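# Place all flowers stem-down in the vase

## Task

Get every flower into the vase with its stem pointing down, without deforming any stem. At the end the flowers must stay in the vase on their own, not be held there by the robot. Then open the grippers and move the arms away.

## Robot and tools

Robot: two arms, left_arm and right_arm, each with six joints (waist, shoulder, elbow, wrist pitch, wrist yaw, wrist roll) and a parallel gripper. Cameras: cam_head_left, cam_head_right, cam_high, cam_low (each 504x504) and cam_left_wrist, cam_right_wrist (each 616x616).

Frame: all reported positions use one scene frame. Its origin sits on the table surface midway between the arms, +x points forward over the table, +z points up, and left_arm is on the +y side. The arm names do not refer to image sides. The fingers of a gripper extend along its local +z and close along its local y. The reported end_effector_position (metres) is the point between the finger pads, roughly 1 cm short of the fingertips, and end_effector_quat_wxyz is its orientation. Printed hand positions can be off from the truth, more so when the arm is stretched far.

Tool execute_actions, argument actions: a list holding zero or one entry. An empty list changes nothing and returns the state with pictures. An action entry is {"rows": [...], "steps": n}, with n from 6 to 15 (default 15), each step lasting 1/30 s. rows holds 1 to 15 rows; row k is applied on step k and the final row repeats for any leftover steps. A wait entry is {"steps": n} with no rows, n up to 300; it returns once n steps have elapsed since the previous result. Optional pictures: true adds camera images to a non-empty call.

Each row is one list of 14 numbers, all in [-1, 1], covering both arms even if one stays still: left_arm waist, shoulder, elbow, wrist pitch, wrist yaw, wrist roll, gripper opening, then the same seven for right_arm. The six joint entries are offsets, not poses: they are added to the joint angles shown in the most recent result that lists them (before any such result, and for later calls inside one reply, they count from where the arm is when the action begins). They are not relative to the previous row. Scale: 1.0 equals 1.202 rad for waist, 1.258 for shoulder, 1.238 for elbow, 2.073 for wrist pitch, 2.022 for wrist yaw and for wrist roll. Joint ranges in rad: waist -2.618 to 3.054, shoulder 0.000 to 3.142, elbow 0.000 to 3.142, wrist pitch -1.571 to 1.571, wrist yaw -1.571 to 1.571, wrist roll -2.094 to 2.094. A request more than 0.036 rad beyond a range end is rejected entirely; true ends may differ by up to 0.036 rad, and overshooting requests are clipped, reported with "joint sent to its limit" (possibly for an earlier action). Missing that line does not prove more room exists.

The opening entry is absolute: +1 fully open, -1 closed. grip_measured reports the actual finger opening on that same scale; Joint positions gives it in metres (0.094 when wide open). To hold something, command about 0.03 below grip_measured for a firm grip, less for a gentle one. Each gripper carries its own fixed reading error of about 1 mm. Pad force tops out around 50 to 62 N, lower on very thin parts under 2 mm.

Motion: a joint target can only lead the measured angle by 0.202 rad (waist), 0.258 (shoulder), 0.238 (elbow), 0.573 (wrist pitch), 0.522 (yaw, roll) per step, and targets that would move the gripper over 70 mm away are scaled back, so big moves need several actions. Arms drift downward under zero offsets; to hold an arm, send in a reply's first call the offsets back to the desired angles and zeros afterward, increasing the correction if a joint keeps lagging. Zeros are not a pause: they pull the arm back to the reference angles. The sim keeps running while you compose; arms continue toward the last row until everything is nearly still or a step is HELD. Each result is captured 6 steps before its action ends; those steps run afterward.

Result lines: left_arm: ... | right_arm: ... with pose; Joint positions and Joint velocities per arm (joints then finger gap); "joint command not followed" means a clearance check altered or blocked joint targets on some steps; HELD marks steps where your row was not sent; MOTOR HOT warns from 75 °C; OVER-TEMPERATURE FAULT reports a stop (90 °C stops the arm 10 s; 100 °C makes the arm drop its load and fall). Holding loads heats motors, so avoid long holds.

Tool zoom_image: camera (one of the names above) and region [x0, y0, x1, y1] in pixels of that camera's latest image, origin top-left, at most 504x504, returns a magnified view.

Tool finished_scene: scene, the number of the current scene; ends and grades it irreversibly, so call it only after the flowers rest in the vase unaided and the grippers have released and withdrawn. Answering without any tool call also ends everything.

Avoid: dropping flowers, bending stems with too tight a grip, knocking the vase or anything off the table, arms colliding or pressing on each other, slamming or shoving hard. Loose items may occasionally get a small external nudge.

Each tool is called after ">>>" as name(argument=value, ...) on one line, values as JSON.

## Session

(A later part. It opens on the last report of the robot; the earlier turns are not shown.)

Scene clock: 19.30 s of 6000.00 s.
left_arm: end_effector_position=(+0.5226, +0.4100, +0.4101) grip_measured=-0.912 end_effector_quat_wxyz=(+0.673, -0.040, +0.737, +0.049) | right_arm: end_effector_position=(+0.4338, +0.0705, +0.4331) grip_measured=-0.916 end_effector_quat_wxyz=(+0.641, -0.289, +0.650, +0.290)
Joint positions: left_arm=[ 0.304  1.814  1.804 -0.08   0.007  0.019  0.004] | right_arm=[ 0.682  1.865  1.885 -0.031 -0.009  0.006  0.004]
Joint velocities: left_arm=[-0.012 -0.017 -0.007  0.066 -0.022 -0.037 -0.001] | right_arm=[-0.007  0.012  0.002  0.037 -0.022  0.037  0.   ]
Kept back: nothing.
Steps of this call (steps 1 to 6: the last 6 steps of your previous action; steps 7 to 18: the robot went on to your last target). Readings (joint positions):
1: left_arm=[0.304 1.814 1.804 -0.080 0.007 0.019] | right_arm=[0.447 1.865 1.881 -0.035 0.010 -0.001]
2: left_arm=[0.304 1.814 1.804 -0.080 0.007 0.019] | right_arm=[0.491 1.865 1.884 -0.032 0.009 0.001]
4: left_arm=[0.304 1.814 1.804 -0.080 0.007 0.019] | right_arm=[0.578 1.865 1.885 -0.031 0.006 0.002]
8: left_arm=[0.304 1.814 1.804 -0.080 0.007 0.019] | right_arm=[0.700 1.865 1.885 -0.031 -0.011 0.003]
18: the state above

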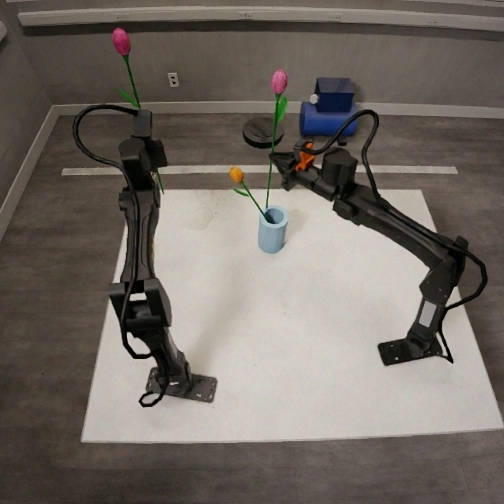

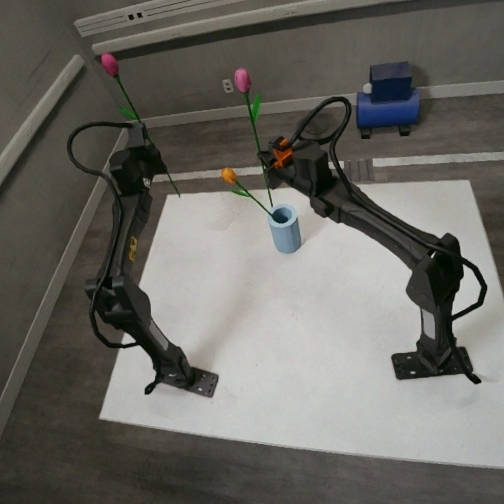

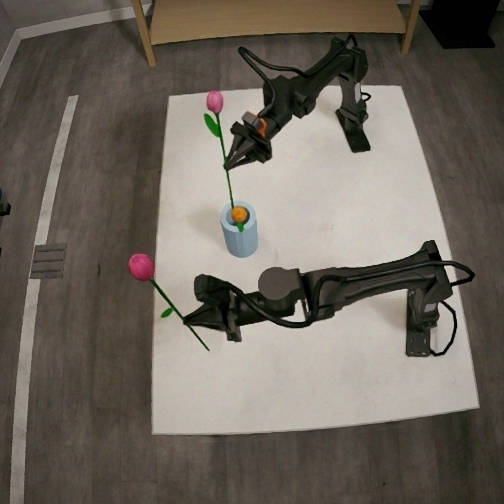

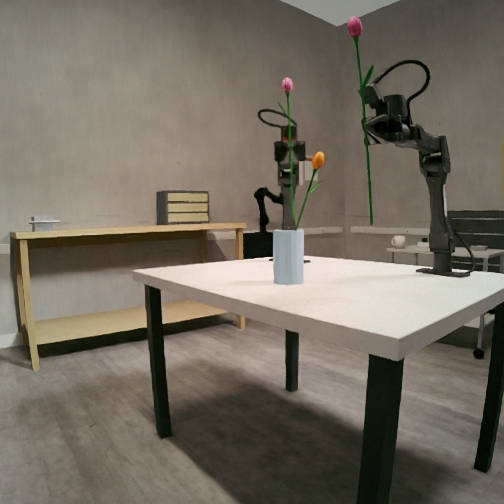

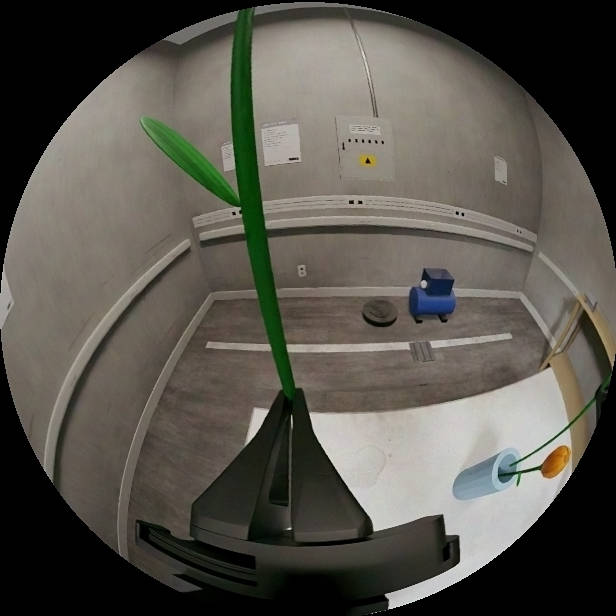

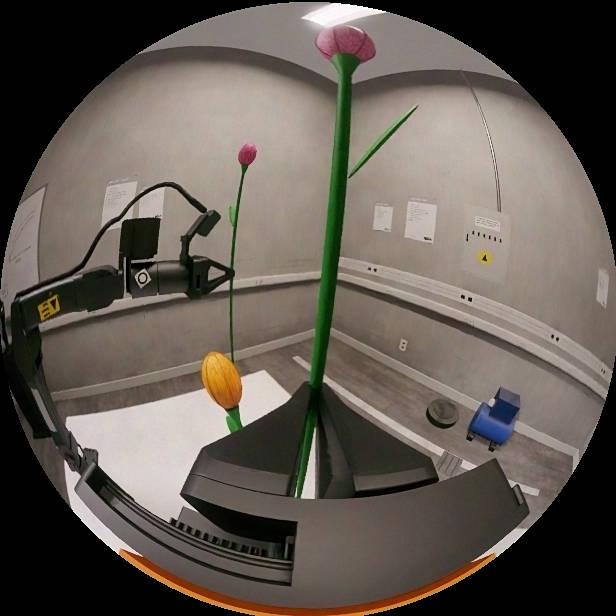

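>>> execute_actions(actions=[{"rows":[[0,0,0,0,0,0,-0.935,-0.005,-0.015,-0.01,0.01,0,0,-0.935],[0,0,0,0,0,0,-0.935,-0.01,-0.025,-0.025,0.017,0,0,-0.935],[0,0,0,0,0,0,-0.935,-0.015,-0.035,-0.04,0.024,0,0,-0.935],[0,0,0,0,0,0,-0.935,-0.02,-0.043,-0.06,0.031,0,0,-0.935],[0,0,0,0,0,0,-0.935,-0.025,-0.051,-0.08,0.038,0,0,-0.935],[0,0,0,0,0,0,-0.935,-0.028,-0.059,-0.1,0.045,0,0,-0.935],[0,0,0,0,0,0,-0.935,-0.028,-0.066,-0.12,0.052,0,0,-0.935],[0,0,0,0,0,0,-0.935,-0.028,-0.073,-0.14,0.06,0,0,-0.935],[0,0,0,0,0,0,-0.935,-0.028,-0.08,-0.16,0.068,0,0,-0.935],[0,0,0,0,0,0,-0.935,-0.028,-0.085,-0.18,0.075,0,0,-0.935],[0,0,0,0,0,0,-0.935,-0.028,-0.087,-0.195,0.08,0,0,-0.935]],"steps":15}])

>>> execute_actions(actions=[{"steps":16}], pictures=true)

>>> zoom_image(camera="cam_head_left", region=[220,140,330,260])

>>> zoom_image(camera="cam_low", region=[240,140,350,290])

Scene clock: 20.53 s of 6000.00 s.
left_arm: end_effector_position=(+0.5226, +0.4100, +0.4101) grip_measured=-0.912 end_effector_quat_wxyz=(+0.673, -0.040, +0.737, +0.049) | right_arm: end_effector_position=(+0.4386, +0.0537, +0.4053) grip_measured=-0.916 end_effector_quat_wxyz=(+0.635, -0.284, +0.663, +0.277)
Joint positions: left_arm=[ 0.304  1.814  1.804 -0.08   0.007  0.019  0.004] | right_arm=[ 0.656  1.81   1.73   0.04  -0.008  0.006  0.004]
Joint velocities: left_arm=[-0.012  0.007 -0.002 -0.051  0.007 -0.037 -0.   ] | right_arm=[-0.11  -0.242 -0.711  0.344 -0.022 -0.095  0.   ]
Steps of this call (steps 1 to 15: the robot went on to your last target; steps 16 to 28: nothing new was sent; steps 29 to 37: the first 9 steps of this action). Readings (joint positions):
29: left_arm=[0.304 1.814 1.804 -0.080 0.007 0.019] | right_arm=[0.682 1.865 1.884 -0.030 -0.008 0.006]
30: left_arm=[0.304 1.814 1.804 -0.080 0.007 0.019] | right_arm=[0.682 1.864 1.878 -0.025 -0.008 0.006]
32: left_arm=[0.304 1.814 1.804 -0.080 0.007 0.019] | right_arm=[0.679 1.854 1.850 -0.009 -0.008 0.006]
36: left_arm=[0.304 1.814 1.804 -0.080 0.007 0.019] | right_arm=[0.661 1.819 1.755 0.029 -0.008 0.006]
37: the state above

Scene clock: 21.07 s of 6000.00 s.
left_arm: end_effector_position=(+0.5226, +0.4100, +0.4101) grip_measured=-0.912 end_effector_quat_wxyz=(+0.673, -0.040, +0.737, +0.049) | right_arm: end_effector_position=(+0.4388, +0.0494, +0.3897) grip_measured=-0.916 end_effector_quat_wxyz=(+0.636, -0.282, +0.663, +0.276)
Joint positions: left_arm=[ 0.304  1.814  1.804 -0.08   0.007  0.019  0.004] | right_arm=[ 0.651  1.79   1.641  0.11  -0.008  0.006  0.004]
Joint velocities: left_arm=[-0.002 -0.012 -0.007 -0.022 -0.022  0.007 -0.   ] | right_arm=[ 0.012 -0.017  0.012  0.037 -0.022  0.022  0.   ]
Kept back: nothing.
Steps of this call (steps 1 to 6: the last 6 steps of your previous action; steps 7 to 16: the robot went on to your last target). Readings (joint positions):
1: left_arm=[0.304 1.814 1.804 -0.080 0.007 0.019] | right_arm=[0.653 1.802 1.705 0.053 -0.008 0.006]
2: left_arm=[0.304 1.814 1.804 -0.080 0.007 0.019] | right_arm=[0.651 1.795 1.682 0.065 -0.008 0.006]
4: left_arm=[0.304 1.814 1.804 -0.080 0.007 0.019] | right_arm=[0.651 1.790 1.653 0.078 -0.008 0.006]
8: left_arm=[0.304 1.814 1.804 -0.080 0.007 0.019] | right_arm=[0.651 1.790 1.641 0.089 -0.008 0.006]
16: the state above

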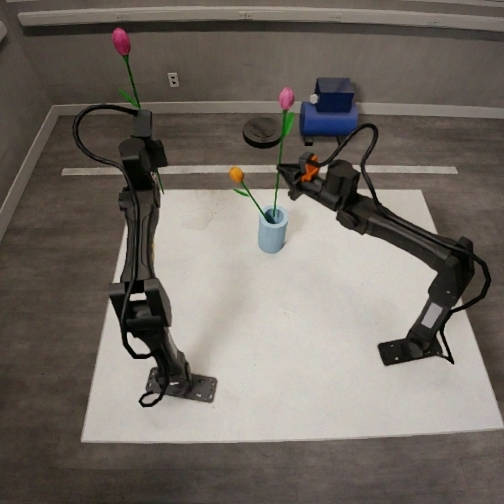

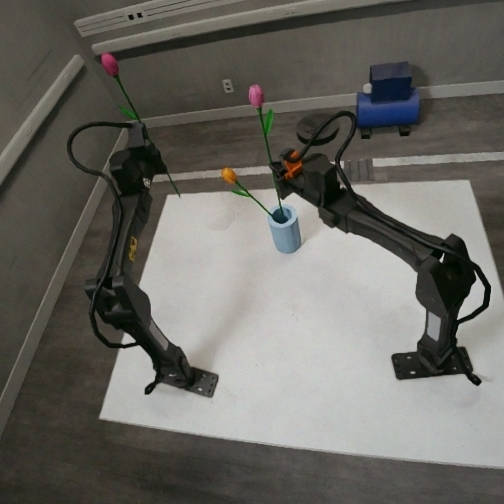

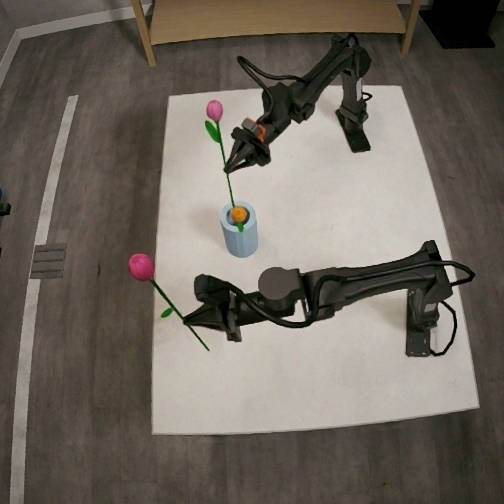

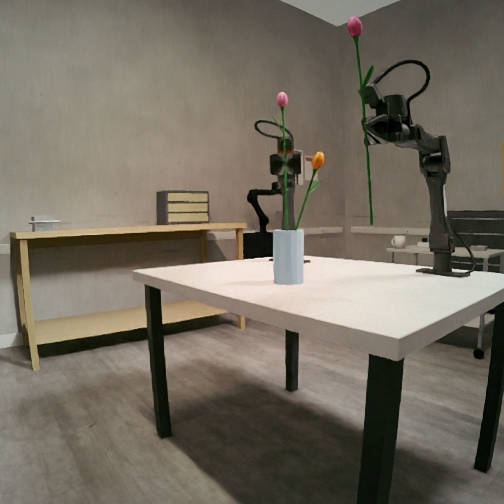

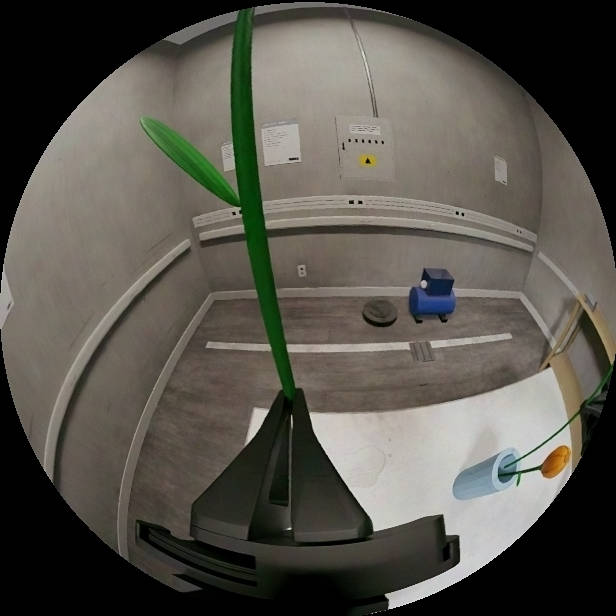

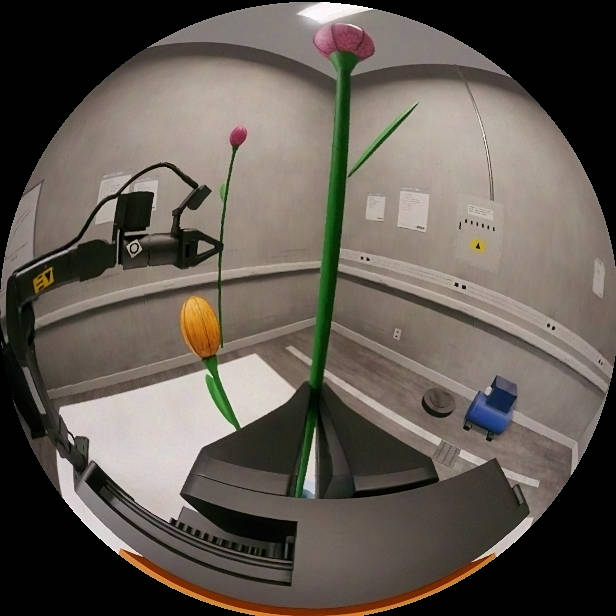

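Region (220, 140, 330, 260) of cam_head_left's 504x504 image, scaled by 4.200, with more detail than that image has; it fills the left 462 columns of this view, and the rest is white.

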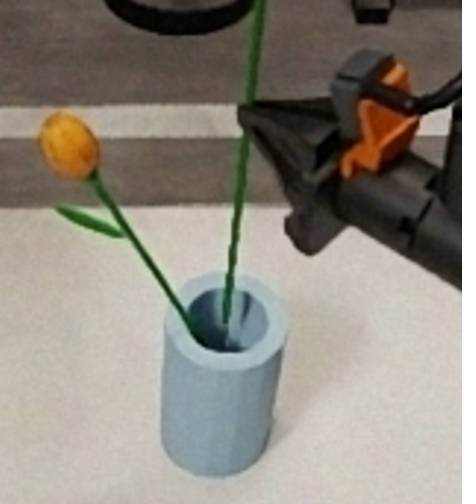

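Region (240, 140, 350, 290) of cam_low's 504x504 image, scaled by 3.360, with more detail than that image has; it fills the left 370 columns of this view, and the rest is white.

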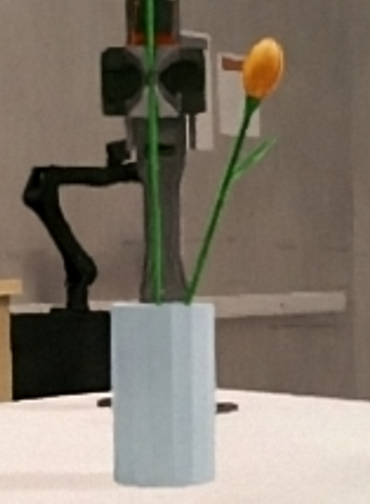

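>>> execute_actions(actions=[{"rows":[[0,0,0,0,0,0,-0.935,0,0,-0.01,0.025,0,0,-0.935],[0,0,0,0,0,0,-0.935,0,0,-0.025,0.035,0,0,-0.935],[0,0,0,0,0,0,-0.935,0,0,-0.04,0.045,0,0,-0.935],[0,0,0,0,0,0,-0.935,0,0,-0.055,0.055,0,0,-0.935],[0,0,0,0,0,0,-0.935,0,0,-0.07,0.065,0,0,-0.935],[0,0,0,0,0,0,-0.935,0,0,-0.085,0.075,0,0,-0.935],[0,0,0,0,0,0,-0.935,0,0,-0.1,0.085,0,0,-0.935],[0,0,0,0,0,0,-0.935,0,0,-0.115,0.095,0,0,-0.935],[0,0,0,0,0,0,-0.935,0,0,-0.13,0.105,0,0,-0.935],[0,0,0,0,0,0,-0.935,0,0.003,-0.145,0.115,0,0,-0.935],[0,0,0,0,0,0,-0.935,0,0.006,-0.16,0.125,0,0,-0.935],[0,0,0,0,0,0,-0.935,0,0.009,-0.175,0.135,0,0,-0.935],[0,0,0,0,0,0,-0.935,0,0.009,-0.19,0.142,0,0,-0.935],[0,0,0,0,0,0,-0.935,0,0.009,-0.2,0.145,0,0,-0.935],[0,0,0,0,0,0,-0.935,0,0.009,-0.206,0.145,0,0,-0.935]],"steps":15}])

>>> execute_actions(actions=[{"steps":14}], pictures=true)

Scene clock: 22.07 s of 6000.00 s.
left_arm: end_effector_position=(+0.5226, +0.4100, +0.4101) grip_measured=-0.912 end_effector_quat_wxyz=(+0.673, -0.040, +0.737, +0.049) | right_arm: end_effector_position=(+0.4394, +0.0501, +0.3583) grip_measured=-0.916 end_effector_quat_wxyz=(+0.637, -0.282, +0.662, +0.276)
Joint positions: left_arm=[ 0.304  1.814  1.804 -0.08   0.007  0.019  0.004] | right_arm=[ 0.651  1.79   1.514  0.239 -0.008  0.006  0.004]
Joint velocities: left_arm=[ 0.002 -0.002 -0.002  0.007  0.007  0.022  0.001] | right_arm=[-0.017 -0.002 -0.598  0.491 -0.081 -0.022 -0.   ]
Steps of this call (steps 1 to 15: the robot went on to your last target; steps 16 to 21: nothing new was sent; steps 22 to 30: the first 9 steps of this action). Readings (joint positions):
22: left_arm=[0.304 1.814 1.804 -0.080 0.007 0.019] | right_arm=[0.651 1.790 1.640 0.118 -0.008 0.006]
23: left_arm=[0.304 1.814 1.804 -0.080 0.007 0.019] | right_arm=[0.651 1.790 1.634 0.128 -0.008 0.006]
25: left_arm=[0.304 1.814 1.804 -0.080 0.007 0.019] | right_arm=[0.651 1.790 1.612 0.160 -0.008 0.006]
29: left_arm=[0.304 1.814 1.804 -0.080 0.007 0.019] | right_arm=[0.651 1.790 1.535 0.224 -0.008 0.006]
30: the state above

Scene clock: 22.53 s of 6000.00 s.
left_arm: end_effector_position=(+0.5226, +0.4100, +0.4101) grip_measured=-0.912 end_effector_quat_wxyz=(+0.673, -0.040, +0.737, +0.049) | right_arm: end_effector_position=(+0.4397, +0.0503, +0.3164) grip_measured=-0.916 end_effector_quat_wxyz=(+0.632, -0.284, +0.667, +0.274)
Joint positions: left_arm=[ 0.304  1.814  1.804 -0.08   0.007  0.019  0.004] | right_arm=[ 0.651  1.808  1.383  0.374 -0.008  0.006  0.004]
Joint velocities: left_arm=[ 0.002 -0.012 -0.012  0.007 -0.022 -0.007 -0.   ] | right_arm=[-0.007 -0.007 -0.007  0.154  0.037 -0.022  0.   ]
Kept back: nothing.
Steps of this call (steps 1 to 6: the last 6 steps of your previous action; steps 7 to 14: the robot went on to your last target). Readings (joint positions):
1: left_arm=[0.304 1.814 1.804 -0.080 0.007 0.019] | right_arm=[0.651 1.790 1.494 0.255 -0.008 0.006]
2: left_arm=[0.304 1.814 1.804 -0.080 0.007 0.019] | right_arm=[0.651 1.790 1.474 0.271 -0.008 0.006]
4: left_arm=[0.304 1.814 1.804 -0.080 0.007 0.019] | right_arm=[0.651 1.793 1.438 0.308 -0.008 0.006]
8: left_arm=[0.304 1.814 1.804 -0.080 0.007 0.019] | right_arm=[0.651 1.802 1.389 0.350 -0.008 0.006]
14: the state above

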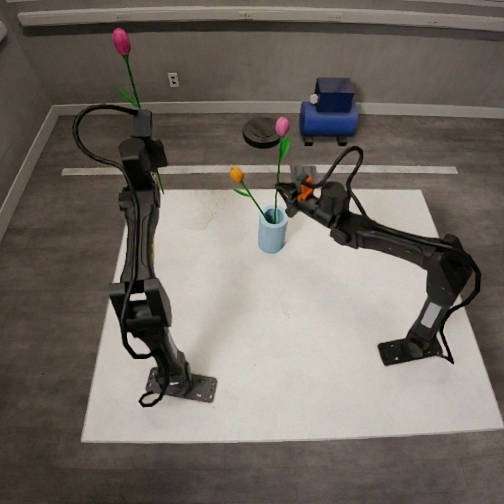

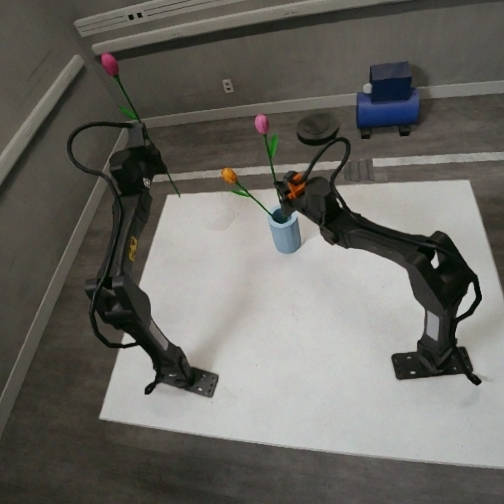

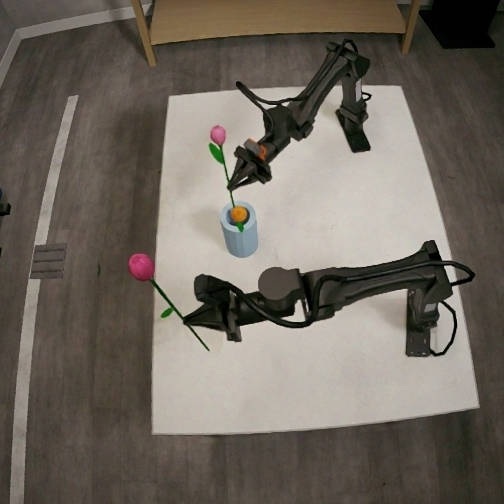

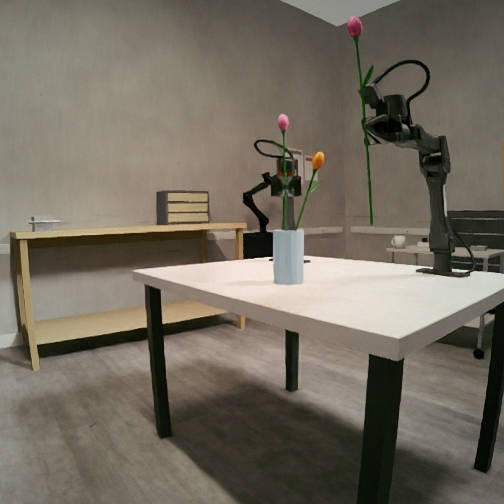

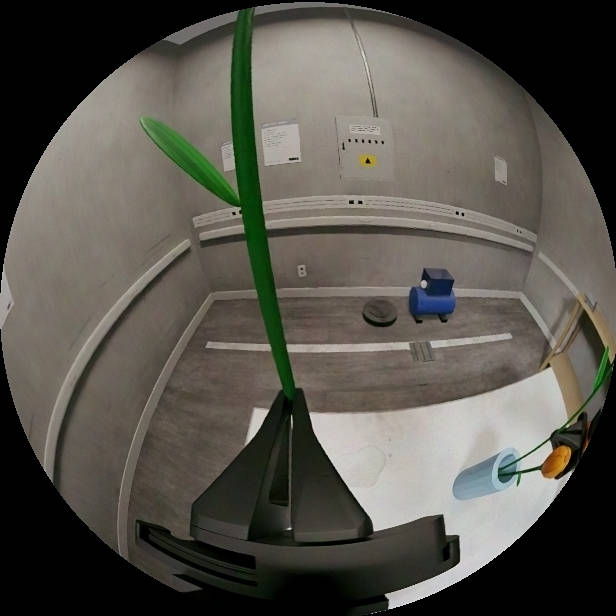

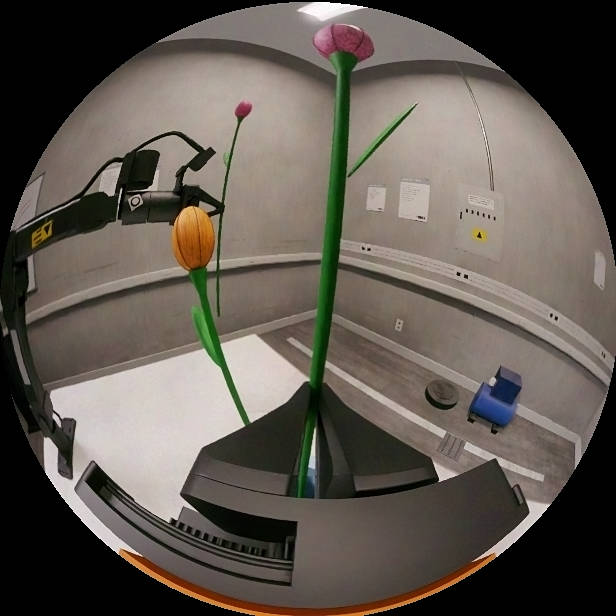

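>>> execute_actions(actions=[{"rows":[[0,0,0,0,0,0,-0.935,0,0.003,-0.01,0.025,0,0,-0.935],[0,0,0,0,0,0,-0.935,0,0.006,-0.02,0.035,0,0,-0.935],[0,0,0,0,0,0,-0.935,0,0.009,-0.03,0.045,0,0,-0.935],[0,0,0,0,0,0,-0.935,0,0.012,-0.04,0.055,0,0,-0.935],[0,0,0,0,0,0,-0.935,0,0.015,-0.05,0.065,0,0,-0.935],[0,0,0,0,0,0,-0.935,0,0.018,-0.06,0.075,0,0,-0.935],[0,0,0,0,0,0,-0.935,0,0.021,-0.07,0.085,0,0,-0.935],[0,0,0,0,0,0,-0.935,0,0.025,-0.08,0.095,0,0,-0.935],[0,0,0,0,0,0,-0.935,0,0.029,-0.09,0.105,0,0,-0.935],[0,0,0,0,0,0,-0.935,0,0.033,-0.1,0.115,0,0,-0.935],[0,0,0,0,0,0,-0.935,0,0.037,-0.11,0.125,0,0,-0.935],[0,0,0,0,0,0,-0.935,0,0.041,-0.12,0.133,0,0,-0.935],[0,0,0,0,0,0,-0.935,0,0.045,-0.13,0.14,0,0,-0.935],[0,0,0,0,0,0,-0.935,0,0.049,-0.14,0.14,0,0,-0.935],[0,0,0,0,0,0,-0.935,0,0.052,-0.145,0.14,0,0,-0.935]],"steps":15}])

>>> execute_actions(actions=[{"steps":16}], pictures=true)

Scene clock: 23.23 s of 6000.00 s.
left_arm: end_effector_position=(+0.5226, +0.4100, +0.4101) grip_measured=-0.912 end_effector_quat_wxyz=(+0.673, -0.040, +0.737, +0.049) | right_arm: end_effector_position=(+0.4386, +0.0492, +0.2996) grip_measured=-0.916 end_effector_quat_wxyz=(+0.643, -0.279, +0.656, +0.279)
Joint positions: left_arm=[ 0.304  1.814  1.804 -0.08   0.007  0.019  0.004] | right_arm=[ 0.651  1.823  1.3    0.506 -0.008  0.006  0.004]
Joint velocities: left_arm=[-0.012 -0.002  0.002  0.022  0.051  0.11   0.001] | right_arm=[ 0.002  0.168 -0.383  0.535 -0.022  0.051  0.001]
Steps of this call (steps 1 to 12: the robot went on to your last target; steps 13 to 21: the first 9 steps of this action). Readings (joint positions):
13: left_arm=[0.304 1.814 1.804 -0.080 0.007 0.019] | right_arm=[0.651 1.808 1.382 0.392 -0.008 0.006]
14: left_arm=[0.304 1.814 1.804 -0.080 0.007 0.019] | right_arm=[0.651 1.808 1.378 0.400 -0.008 0.006]
16: left_arm=[0.304 1.814 1.804 -0.080 0.007 0.019] | right_arm=[0.651 1.808 1.361 0.424 -0.008 0.006]
20: left_arm=[0.304 1.814 1.804 -0.080 0.007 0.019] | right_arm=[0.651 1.818 1.313 0.488 -0.008 0.006]
21: the state above

Scene clock: 23.77 s of 6000.00 s.
left_arm: end_effector_position=(+0.5226, +0.4100, +0.4101) grip_measured=-0.912 end_effector_quat_wxyz=(+0.673, -0.040, +0.737, +0.049) | right_arm: end_effector_position=(+0.4389, +0.0495, +0.2519) grip_measured=-0.916 end_effector_quat_wxyz=(+0.634, -0.283, +0.665, +0.275)
Joint positions: left_arm=[ 0.304  1.814  1.804 -0.08   0.007  0.019  0.004] | right_arm=[ 0.651  1.881  1.201  0.636 -0.008  0.006  0.004]
Joint velocities: left_arm=[ 0.002  0.002  0.007 -0.066  0.051 -0.007 -0.   ] | right_arm=[-0.022  0.002 -0.012  0.125 -0.022 -0.007  0.   ]
Kept back: nothing.
Steps of this call (steps 1 to 6: the last 6 steps of your previous action; steps 7 to 16: the robot went on to your last target). Readings (joint positions):
1: left_arm=[0.304 1.814 1.804 -0.080 0.007 0.019] | right_arm=[0.651 1.830 1.287 0.524 -0.008 0.006]
2: left_arm=[0.304 1.814 1.804 -0.080 0.007 0.019] | right_arm=[0.651 1.837 1.274 0.541 -0.008 0.006]
4: left_arm=[0.304 1.814 1.804 -0.080 0.007 0.019] | right_arm=[0.651 1.851 1.247 0.575 -0.008 0.006]
8: left_arm=[0.304 1.814 1.804 -0.080 0.007 0.019] | right_arm=[0.651 1.874 1.207 0.609 -0.008 0.006]
16: the state above

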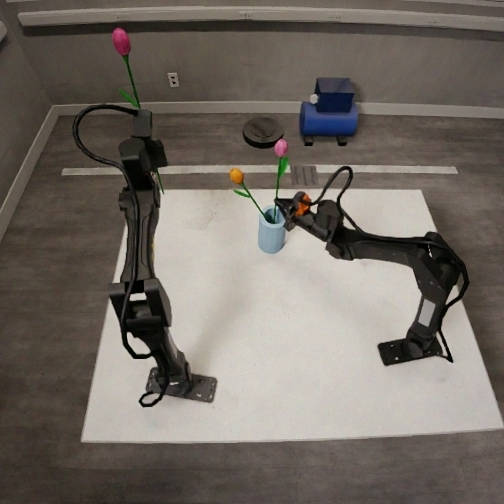

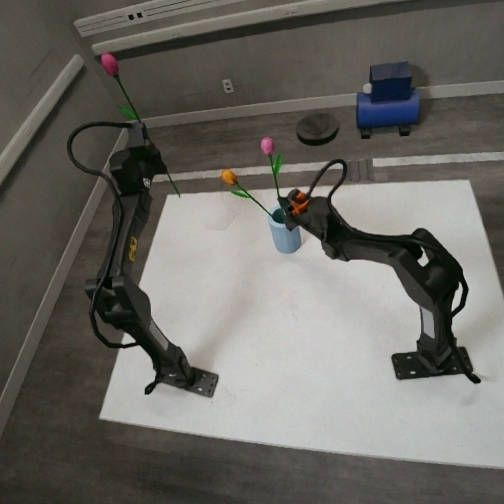

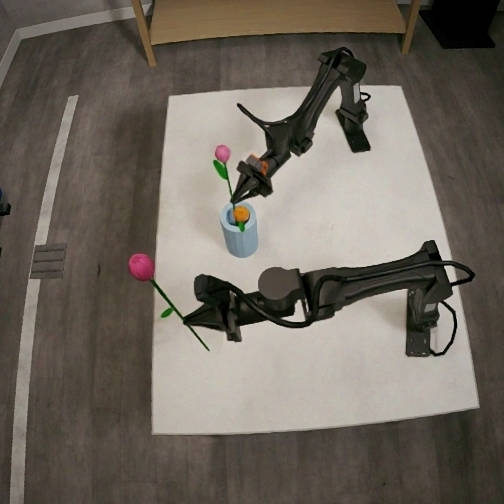

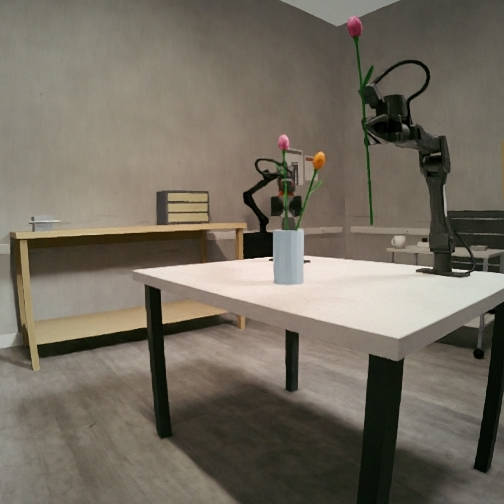

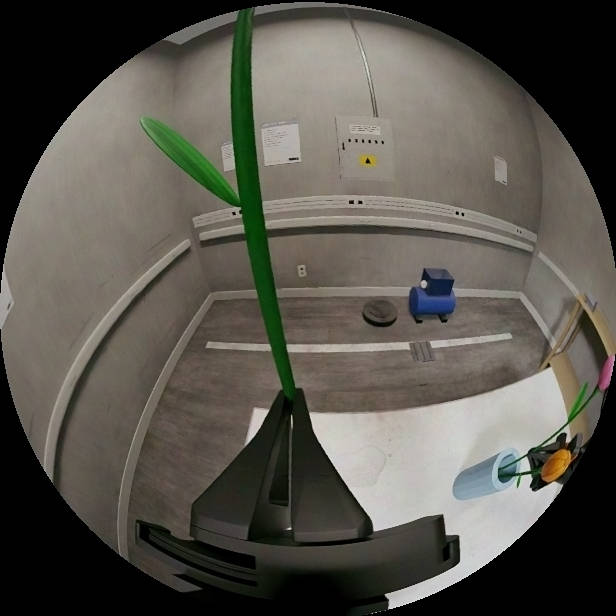

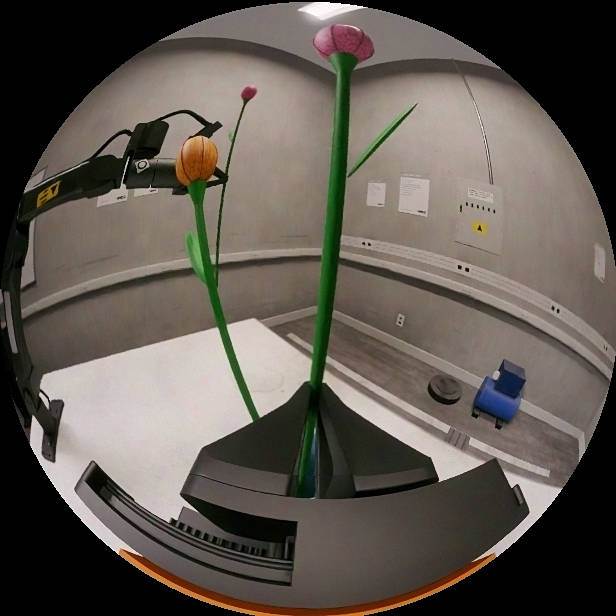

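>>> execute_actions(actions=[{"rows":[[0,0,0,0,0,0,-0.935,0,0,0,0,0,0,-0.915],[0,0,0,0,0,0,-0.935,0,0,0,0,0,0,-0.905],[0,0,0,0,0,0,-0.935,0,0,0,0,0,0,-0.9],[0,0,0,0,0,0,-0.935,0,0,0,0,0,0,-0.895],[0,0,0,0,0,0,-0.935,0,0,0,0,0,0,-0.89],[0,0,0,0,0,0,-0.935,0,0,0,0,0,0,-0.885],[0,0,0,0,0,0,-0.935,0,0,0,0,0,0,-0.88],[0,0,0,0,0,0,-0.935,0,0,0,0,0,0,-0.87],[0,0,0,0,0,0,-0.935,0,0,0,0,0,0,-0.86],[0,0,0,0,0,0,-0.935,0,0,0,0,0,0,-0.84],[0,0,0,0,0,0,-0.935,0,0,0,0,0,0,-0.8],[0,0,0,0,0,0,-0.935,0,0,0,0,0,0,-0.75],[0,0,0,0,0,0,-0.935,0,0,0,0,0,0,-0.7],[0,0,0,0,0,0,-0.935,0,0,0,0,0,0,-0.6],[0,0,0,0,0,0,-0.935,0,0,0,0,0,0,-0.5]],"steps":15}])

>>> execute_actions(actions=[{"steps":20}], pictures=true)

Scene clock: 24.43 s of 6000.00 s.
left_arm: end_effector_position=(+0.5226, +0.4100, +0.4101) grip_measured=-0.912 end_effector_quat_wxyz=(+0.673, -0.040, +0.737, +0.049) | right_arm: end_effector_position=(+0.4390, +0.0496, +0.2535) grip_measured=-0.865 end_effector_quat_wxyz=(+0.637, -0.282, +0.663, +0.276)
Joint positions: left_arm=[ 0.304  1.814  1.804 -0.08   0.007  0.019  0.004] | right_arm=[ 0.651  1.881  1.201  0.642 -0.008  0.006  0.006]
Joint velocities: left_arm=[-0.002 -0.017 -0.002  0.022 -0.066  0.037  0.001] | right_arm=[-0.032 -0.012 -0.017  0.037 -0.007 -0.037  0.006]
Steps of this call (steps 1 to 11: the robot went on to your last target; steps 12 to 20: the first 9 steps of this action). Readings (joint positions):
12: left_arm=[0.304 1.814 1.804 -0.080 0.007 0.019] | right_arm=[0.651 1.881 1.201 0.642 -0.008 0.006]
13: left_arm=[0.304 1.814 1.804 -0.080 0.007 0.019] | right_arm=[0.651 1.881 1.201 0.642 -0.008 0.006]
15: left_arm=[0.304 1.814 1.804 -0.080 0.007 0.019] | right_arm=[0.651 1.881 1.201 0.642 -0.008 0.006]
19: left_arm=[0.304 1.814 1.804 -0.080 0.007 0.019] | right_arm=[0.651 1.881 1.201 0.642 -0.008 0.006]
20: the state above

Scene clock: 25.10 s of 6000.00 s.
left_arm: end_effector_position=(+0.5226, +0.4100, +0.4101) grip_measured=-0.912 end_effector_quat_wxyz=(+0.673, -0.040, +0.737, +0.049) | right_arm: end_effector_position=(+0.4390, +0.0496, +0.2535) grip_measured=-0.502 end_effector_quat_wxyz=(+0.637, -0.282, +0.663, +0.276)
Joint positions: left_arm=[ 0.304  1.814  1.804 -0.08   0.007  0.019  0.004] | right_arm=[ 0.651  1.881  1.201  0.642 -0.008  0.006  0.023]
Joint velocities: left_arm=[-0.002 -0.027 -0.007  0.007 -0.037  0.037  0.   ] | right_arm=[-0.002  0.017 -0.027  0.007  0.007 -0.007  0.001]
Kept back: nothing.
Steps of this call (steps 1 to 6: the last 6 steps of your previous action; steps 7 to 15: the robot went on to your last target; steps 16 to 20: nothing new was sent). Readings (joint positions):
1: left_arm=[0.304 1.814 1.804 -0.080 0.007 0.019] | right_arm=[0.651 1.881 1.201 0.642 -0.008 0.006]
2: left_arm=[0.304 1.814 1.804 -0.080 0.007 0.019] | right_arm=[0.651 1.881 1.201 0.642 -0.008 0.006]
4: left_arm=[0.304 1.814 1.804 -0.080 0.007 0.019] | right_arm=[0.651 1.881 1.201 0.642 -0.008 0.006]
8: left_arm=[0.304 1.814 1.804 -0.080 0.007 0.019] | right_arm=[0.651 1.881 1.201 0.642 -0.008 0.006]
20: the state above
All arms were judged still, so your last target was given up. Only a new action makes them travel on or press farther. Fingers that are still opening or closing keep moving.

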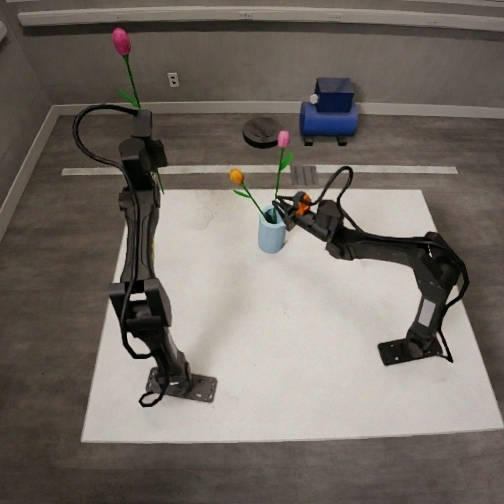

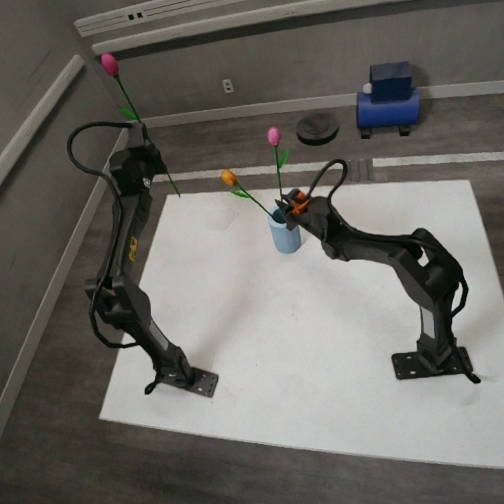

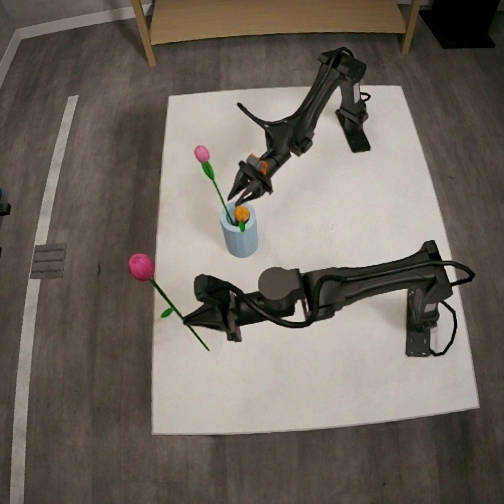

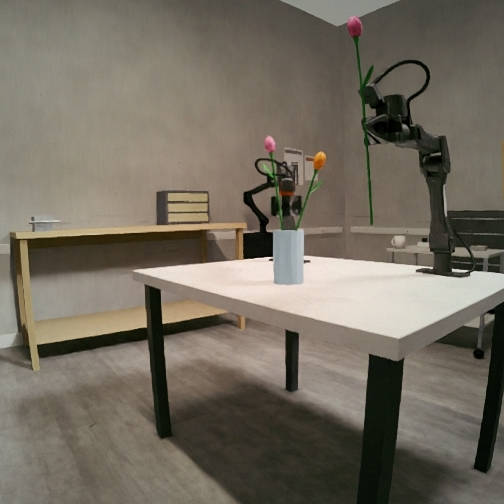

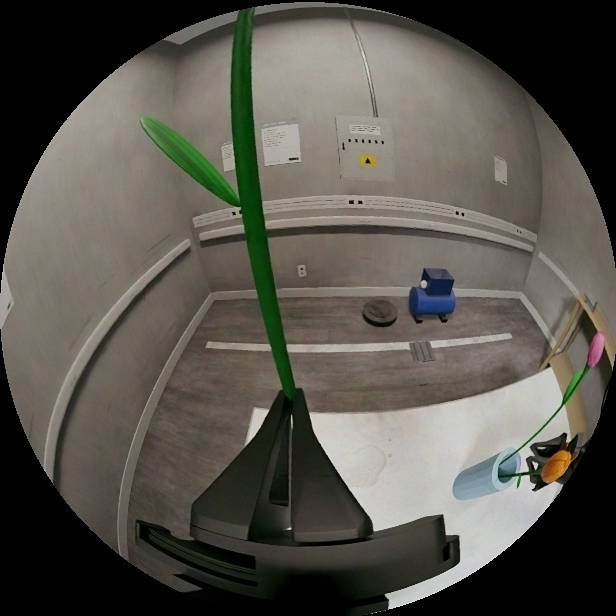

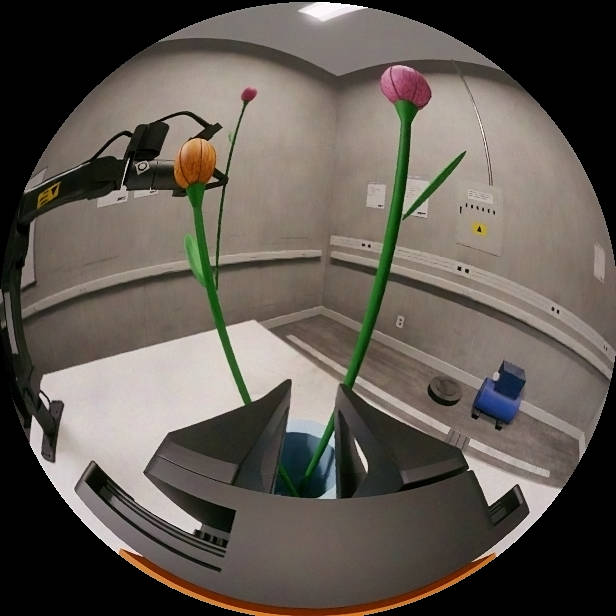

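>>> execute_actions(actions=[{"rows":[[0,-0.03,-0.02,0,0,0,-0.935,0,-0.025,-0.015,0,0,0,-0.5],[0,-0.06,-0.045,0,0,0,-0.935,0,-0.05,-0.035,0,0,0,-0.5],[0,-0.09,-0.07,0,0,0,-0.935,0,-0.075,-0.055,0,0,0,-0.5],[0,-0.125,-0.1,0,0,0,-0.935,0,-0.1,-0.075,0,0,0,-0.5],[0,-0.16,-0.13,0,0,0,-0.935,0,-0.125,-0.095,0,0,0,-0.5],[0,-0.195,-0.16,0,0,0,-0.935,0,-0.15,-0.115,0,0,0,-0.5],[0,-0.23,-0.19,0.01,0,0,-0.935,0,-0.175,-0.135,0,0,0,-0.5],[0,-0.265,-0.22,0.01,0,0,-0.935,0,-0.2,-0.155,0,0,0,-0.5],[0,-0.3,-0.25,0.01,0,0,-0.935,0,-0.225,-0.175,0,0,0,-0.5],[0,-0.335,-0.28,0.01,0,0,-0.935,0,-0.25,-0.195,0,0,0,-0.5],[-0.02,-0.37,-0.31,0.01,0,-0.01,-0.935,-0.02,-0.275,-0.215,0,0,0,-0.5],[-0.04,-0.405,-0.34,0.015,0,-0.01,-0.935,-0.05,-0.3,-0.235,0,0,0,-0.5],[-0.07,-0.44,-0.37,0.015,0,-0.01,-0.935,-0.09,-0.325,-0.255,0,0,0,-0.5],[-0.1,-0.465,-0.395,0.015,0,-0.01,-0.935,-0.14,-0.35,-0.27,0,0,0,-0.5],[-0.13,-0.485,-0.414,0.015,0,-0.01,-0.935,-0.19,-0.37,-0.28,0,0,0,-0.5]],"steps":15}])

>>> execute_actions(actions=[{"rows":[[-0.07,-0.06,-0.04,0,0,0,-0.935,-0.1,-0.04,-0.02,0,0,0,-0.5],[-0.1,-0.06,-0.04,0,0,0,-0.935,-0.15,-0.04,-0.02,0,0,0,-0.5],[-0.13,-0.06,-0.04,0,0,0,-0.935,-0.2,-0.04,-0.02,0,0,0,-0.5],[-0.16,-0.06,-0.04,0,0,0,-0.935,-0.25,-0.04,-0.02,0,0,0,-0.5],[-0.19,-0.06,-0.04,0,0,0,-0.935,-0.3,-0.04,-0.02,0,0,0,-0.5],[-0.22,-0.06,-0.04,0,0,0,-0.935,-0.35,-0.04,-0.02,0,0,0,-0.5],[-0.25,-0.06,-0.04,0,0,0,-0.935,-0.4,-0.04,-0.02,0,0,0,-0.5],[-0.28,-0.06,-0.04,0,0,0,-0.935,-0.45,-0.04,-0.02,0,0,0,-0.5],[-0.31,-0.06,-0.04,0,0,0,-0.935,-0.5,-0.04,-0.02,0,0,0,-0.5],[-0.34,-0.06,-0.04,0,0,0,-0.935,-0.55,-0.04,-0.02,0,0,0,-0.5],[-0.37,-0.06,-0.04,0,0,0,-0.935,-0.59,-0.04,-0.02,0,0,0,-0.5],[-0.4,-0.06,-0.04,0,0,0,-0.935,-0.62,-0.04,-0.02,0,0,0,-0.5],[-0.43,-0.06,-0.04,0,0,0,-0.935,-0.65,-0.04,-0.02,0,0,0,-0.5],[-0.46,-0.06,-0.04,0,0,0,-0.935,-0.67,-0.04,-0.02,0,0,0,-0.5],[-0.49,-0.06,-0.04,0,0,0,-0.935,-0.68,-0.04,-0.02,0,0,0,-0.5]],"steps":15}])

>>> execute_actions(actions=[{"steps":14}], pictures=true)

Scene clock: 26.50 s of 6000.00 s.
left_arm: end_effector_position=(+0.4554, +0.4009, +0.4192) grip_measured=-0.912 end_effector_quat_wxyz=(+0.672, -0.040, +0.737, +0.049) | right_arm: end_effector_position=(+0.4054, +0.0148, +0.2699) grip_measured=-0.502 end_effector_quat_wxyz=(+0.639, -0.281, +0.660, +0.277)
Joint positions: left_arm=[ 0.304  1.556  1.552 -0.088  0.007  0.019  0.004] | right_arm=[ 0.651  1.687  1.023  0.635 -0.008  0.006  0.023]
Joint velocities: left_arm=[-0.002 -1.404 -0.935 -0.037 -0.037 -0.022 -0.001] | right_arm=[ 0.012 -1.043 -0.652 -0.022 -0.051  0.051  0.   ]
Steps of this call (steps 1 to 33: nothing new was sent; steps 34 to 42: the first 9 steps of this action). Readings (joint positions):
34: left_arm=[0.304 1.814 1.804 -0.080 0.007 0.019] | right_arm=[0.651 1.881 1.200 0.643 -0.008 0.006]
35: left_arm=[0.304 1.807 1.794 -0.078 0.007 0.019] | right_arm=[0.651 1.875 1.192 0.643 -0.008 0.006]
37: left_arm=[0.304 1.764 1.737 -0.080 0.007 0.019] | right_arm=[0.651 1.843 1.150 0.641 -0.008 0.006]
41: left_arm=[0.304 1.604 1.587 -0.088 0.007 0.019] | right_arm=[0.651 1.722 1.046 0.635 -0.008 0.006]
42: the state above

Scene clock: 27.00 s of 6000.00 s.
left_arm: end_effector_position=(+0.3408, +0.2314, +0.4789) grip_measured=-0.912 end_effector_quat_wxyz=(+0.732, +0.090, +0.669, -0.092) | right_arm: end_effector_position=(+0.5026, -0.2658, +0.3167) grip_measured=-0.502 end_effector_quat_wxyz=(+0.727, -0.077, +0.677, +0.086)
Joint positions: left_arm=[-0.087  1.186  1.327 -0.053  0.001  0.009  0.004] | right_arm=[ 0.051  1.445  0.876  0.641 -0.027  0.006  0.023]
Joint velocities: left_arm=[-0.999  0.012 -0.061 -0.007  0.022  0.037 -0.001] | right_arm=[-1.722 -0.017 -0.022 -0.007  0.095 -0.051  0.001]
Steps of this call (steps 1 to 6: the last 6 steps of your previous action; steps 7 to 15: the first 9 steps of this action, its rows measured from where the robot was after step 6). Readings (joint positions):
6: left_arm=[0.221 1.261 1.362 -0.062 0.001 0.009] | right_arm=[0.549 1.481 0.893 0.638 -0.025 0.006]
7: left_arm=[0.185 1.227 1.344 -0.062 0.001 0.009] | right_arm=[0.499 1.460 0.882 0.638 -0.024 0.006]
8: left_arm=[0.151 1.205 1.337 -0.062 0.002 0.009] | right_arm=[0.449 1.449 0.879 0.638 -0.023 0.006]
10: left_arm=[0.087 1.187 1.337 -0.056 0.002 0.009] | right_arm=[0.347 1.445 0.879 0.642 -0.025 0.006]
14: left_arm=[-0.051 1.186 1.329 -0.053 0.001 0.009] | right_arm=[0.113 1.445 0.876 0.641 -0.028 0.006]
15: the state above

Scene clock: 27.47 s of 6000.00 s.
left_arm: end_effector_position=(+0.2972, +0.1265, +0.4775) grip_measured=-0.912 end_effector_quat_wxyz=(+0.710, +0.185, +0.651, -0.195) | right_arm: end_effector_position=(+0.5106, -0.4221, +0.3167) grip_measured=-0.502 end_effector_quat_wxyz=(+0.731, +0.038, +0.680, -0.037)
Joint positions: left_arm=[-0.367  1.186  1.324 -0.054  0.007  0.009  0.004] | right_arm=[-0.276  1.445  0.876  0.641 -0.016  0.006  0.023]
Joint velocities: left_arm=[ 0.002 -0.012  0.012 -0.007  0.066  0.051 -0.001] | right_arm=[ 0.007 -0.007 -0.002  0.007  0.037  0.051 -0.001]
Kept back: nothing.
Steps of this call (steps 1 to 6: the last 6 steps of your previous action; steps 7 to 14: the robot went on to your last target). Readings (joint positions):
1: left_arm=[-0.124 1.186 1.325 -0.054 0.001 0.009] | right_arm=[-0.010 1.445 0.876 0.641 -0.027 0.006]
2: left_arm=[-0.160 1.186 1.324 -0.054 0.000 0.009] | right_arm=[-0.070 1.445 0.876 0.641 -0.026 0.006]
4: left_arm=[-0.232 1.186 1.324 -0.054 0.000 0.009] | right_arm=[-0.174 1.445 0.876 0.641 -0.022 0.006]
8: left_arm=[-0.355 1.186 1.324 -0.054 0.005 0.009] | right_arm=[-0.277 1.445 0.876 0.641 -0.011 0.006]
14: the state above

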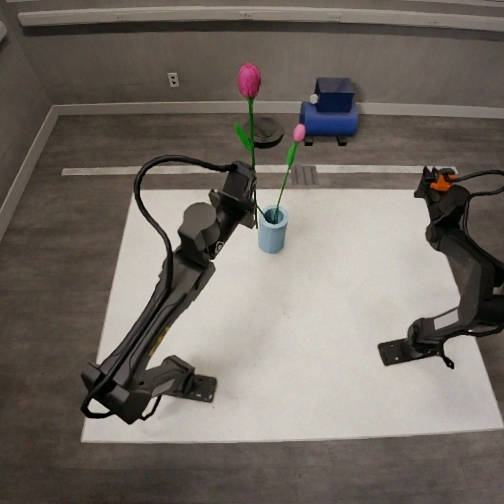

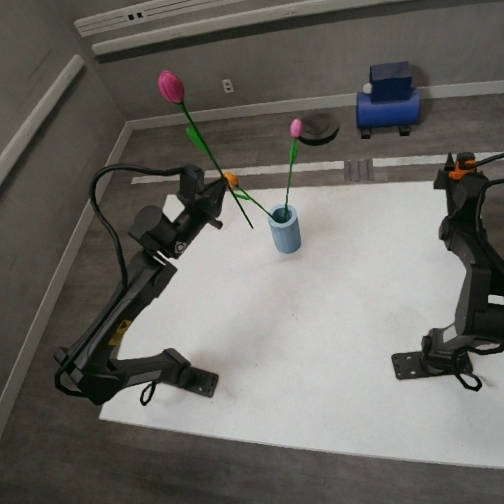

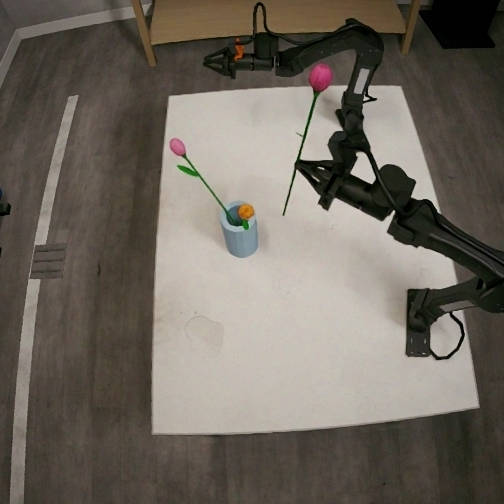

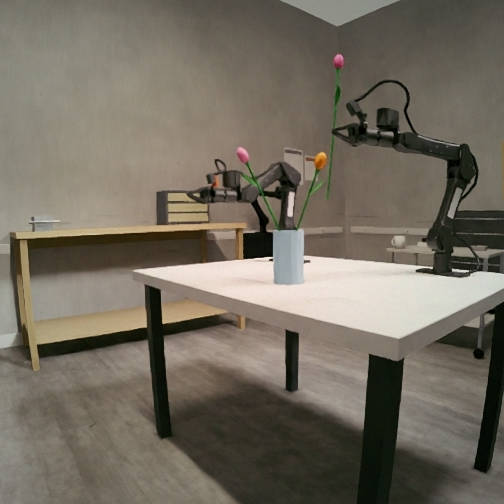

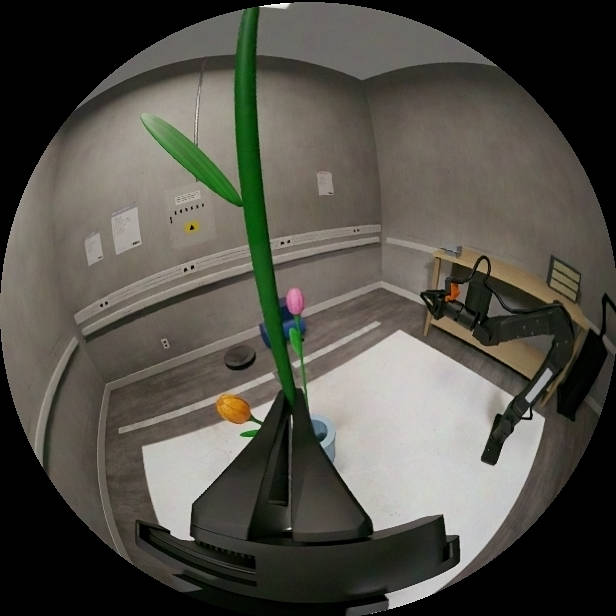

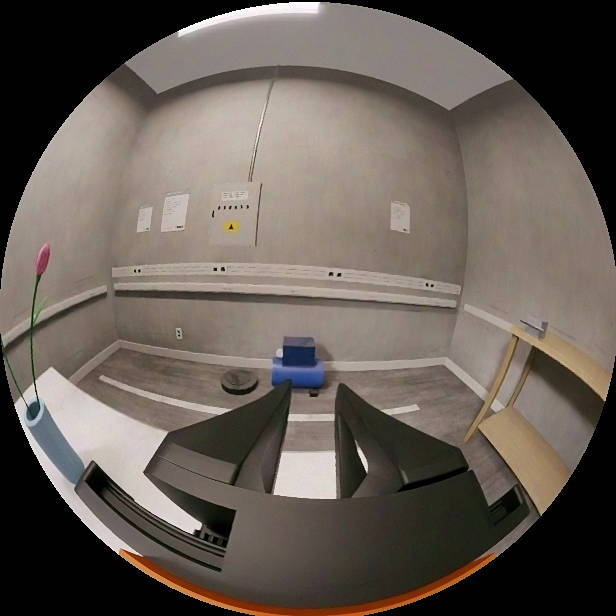

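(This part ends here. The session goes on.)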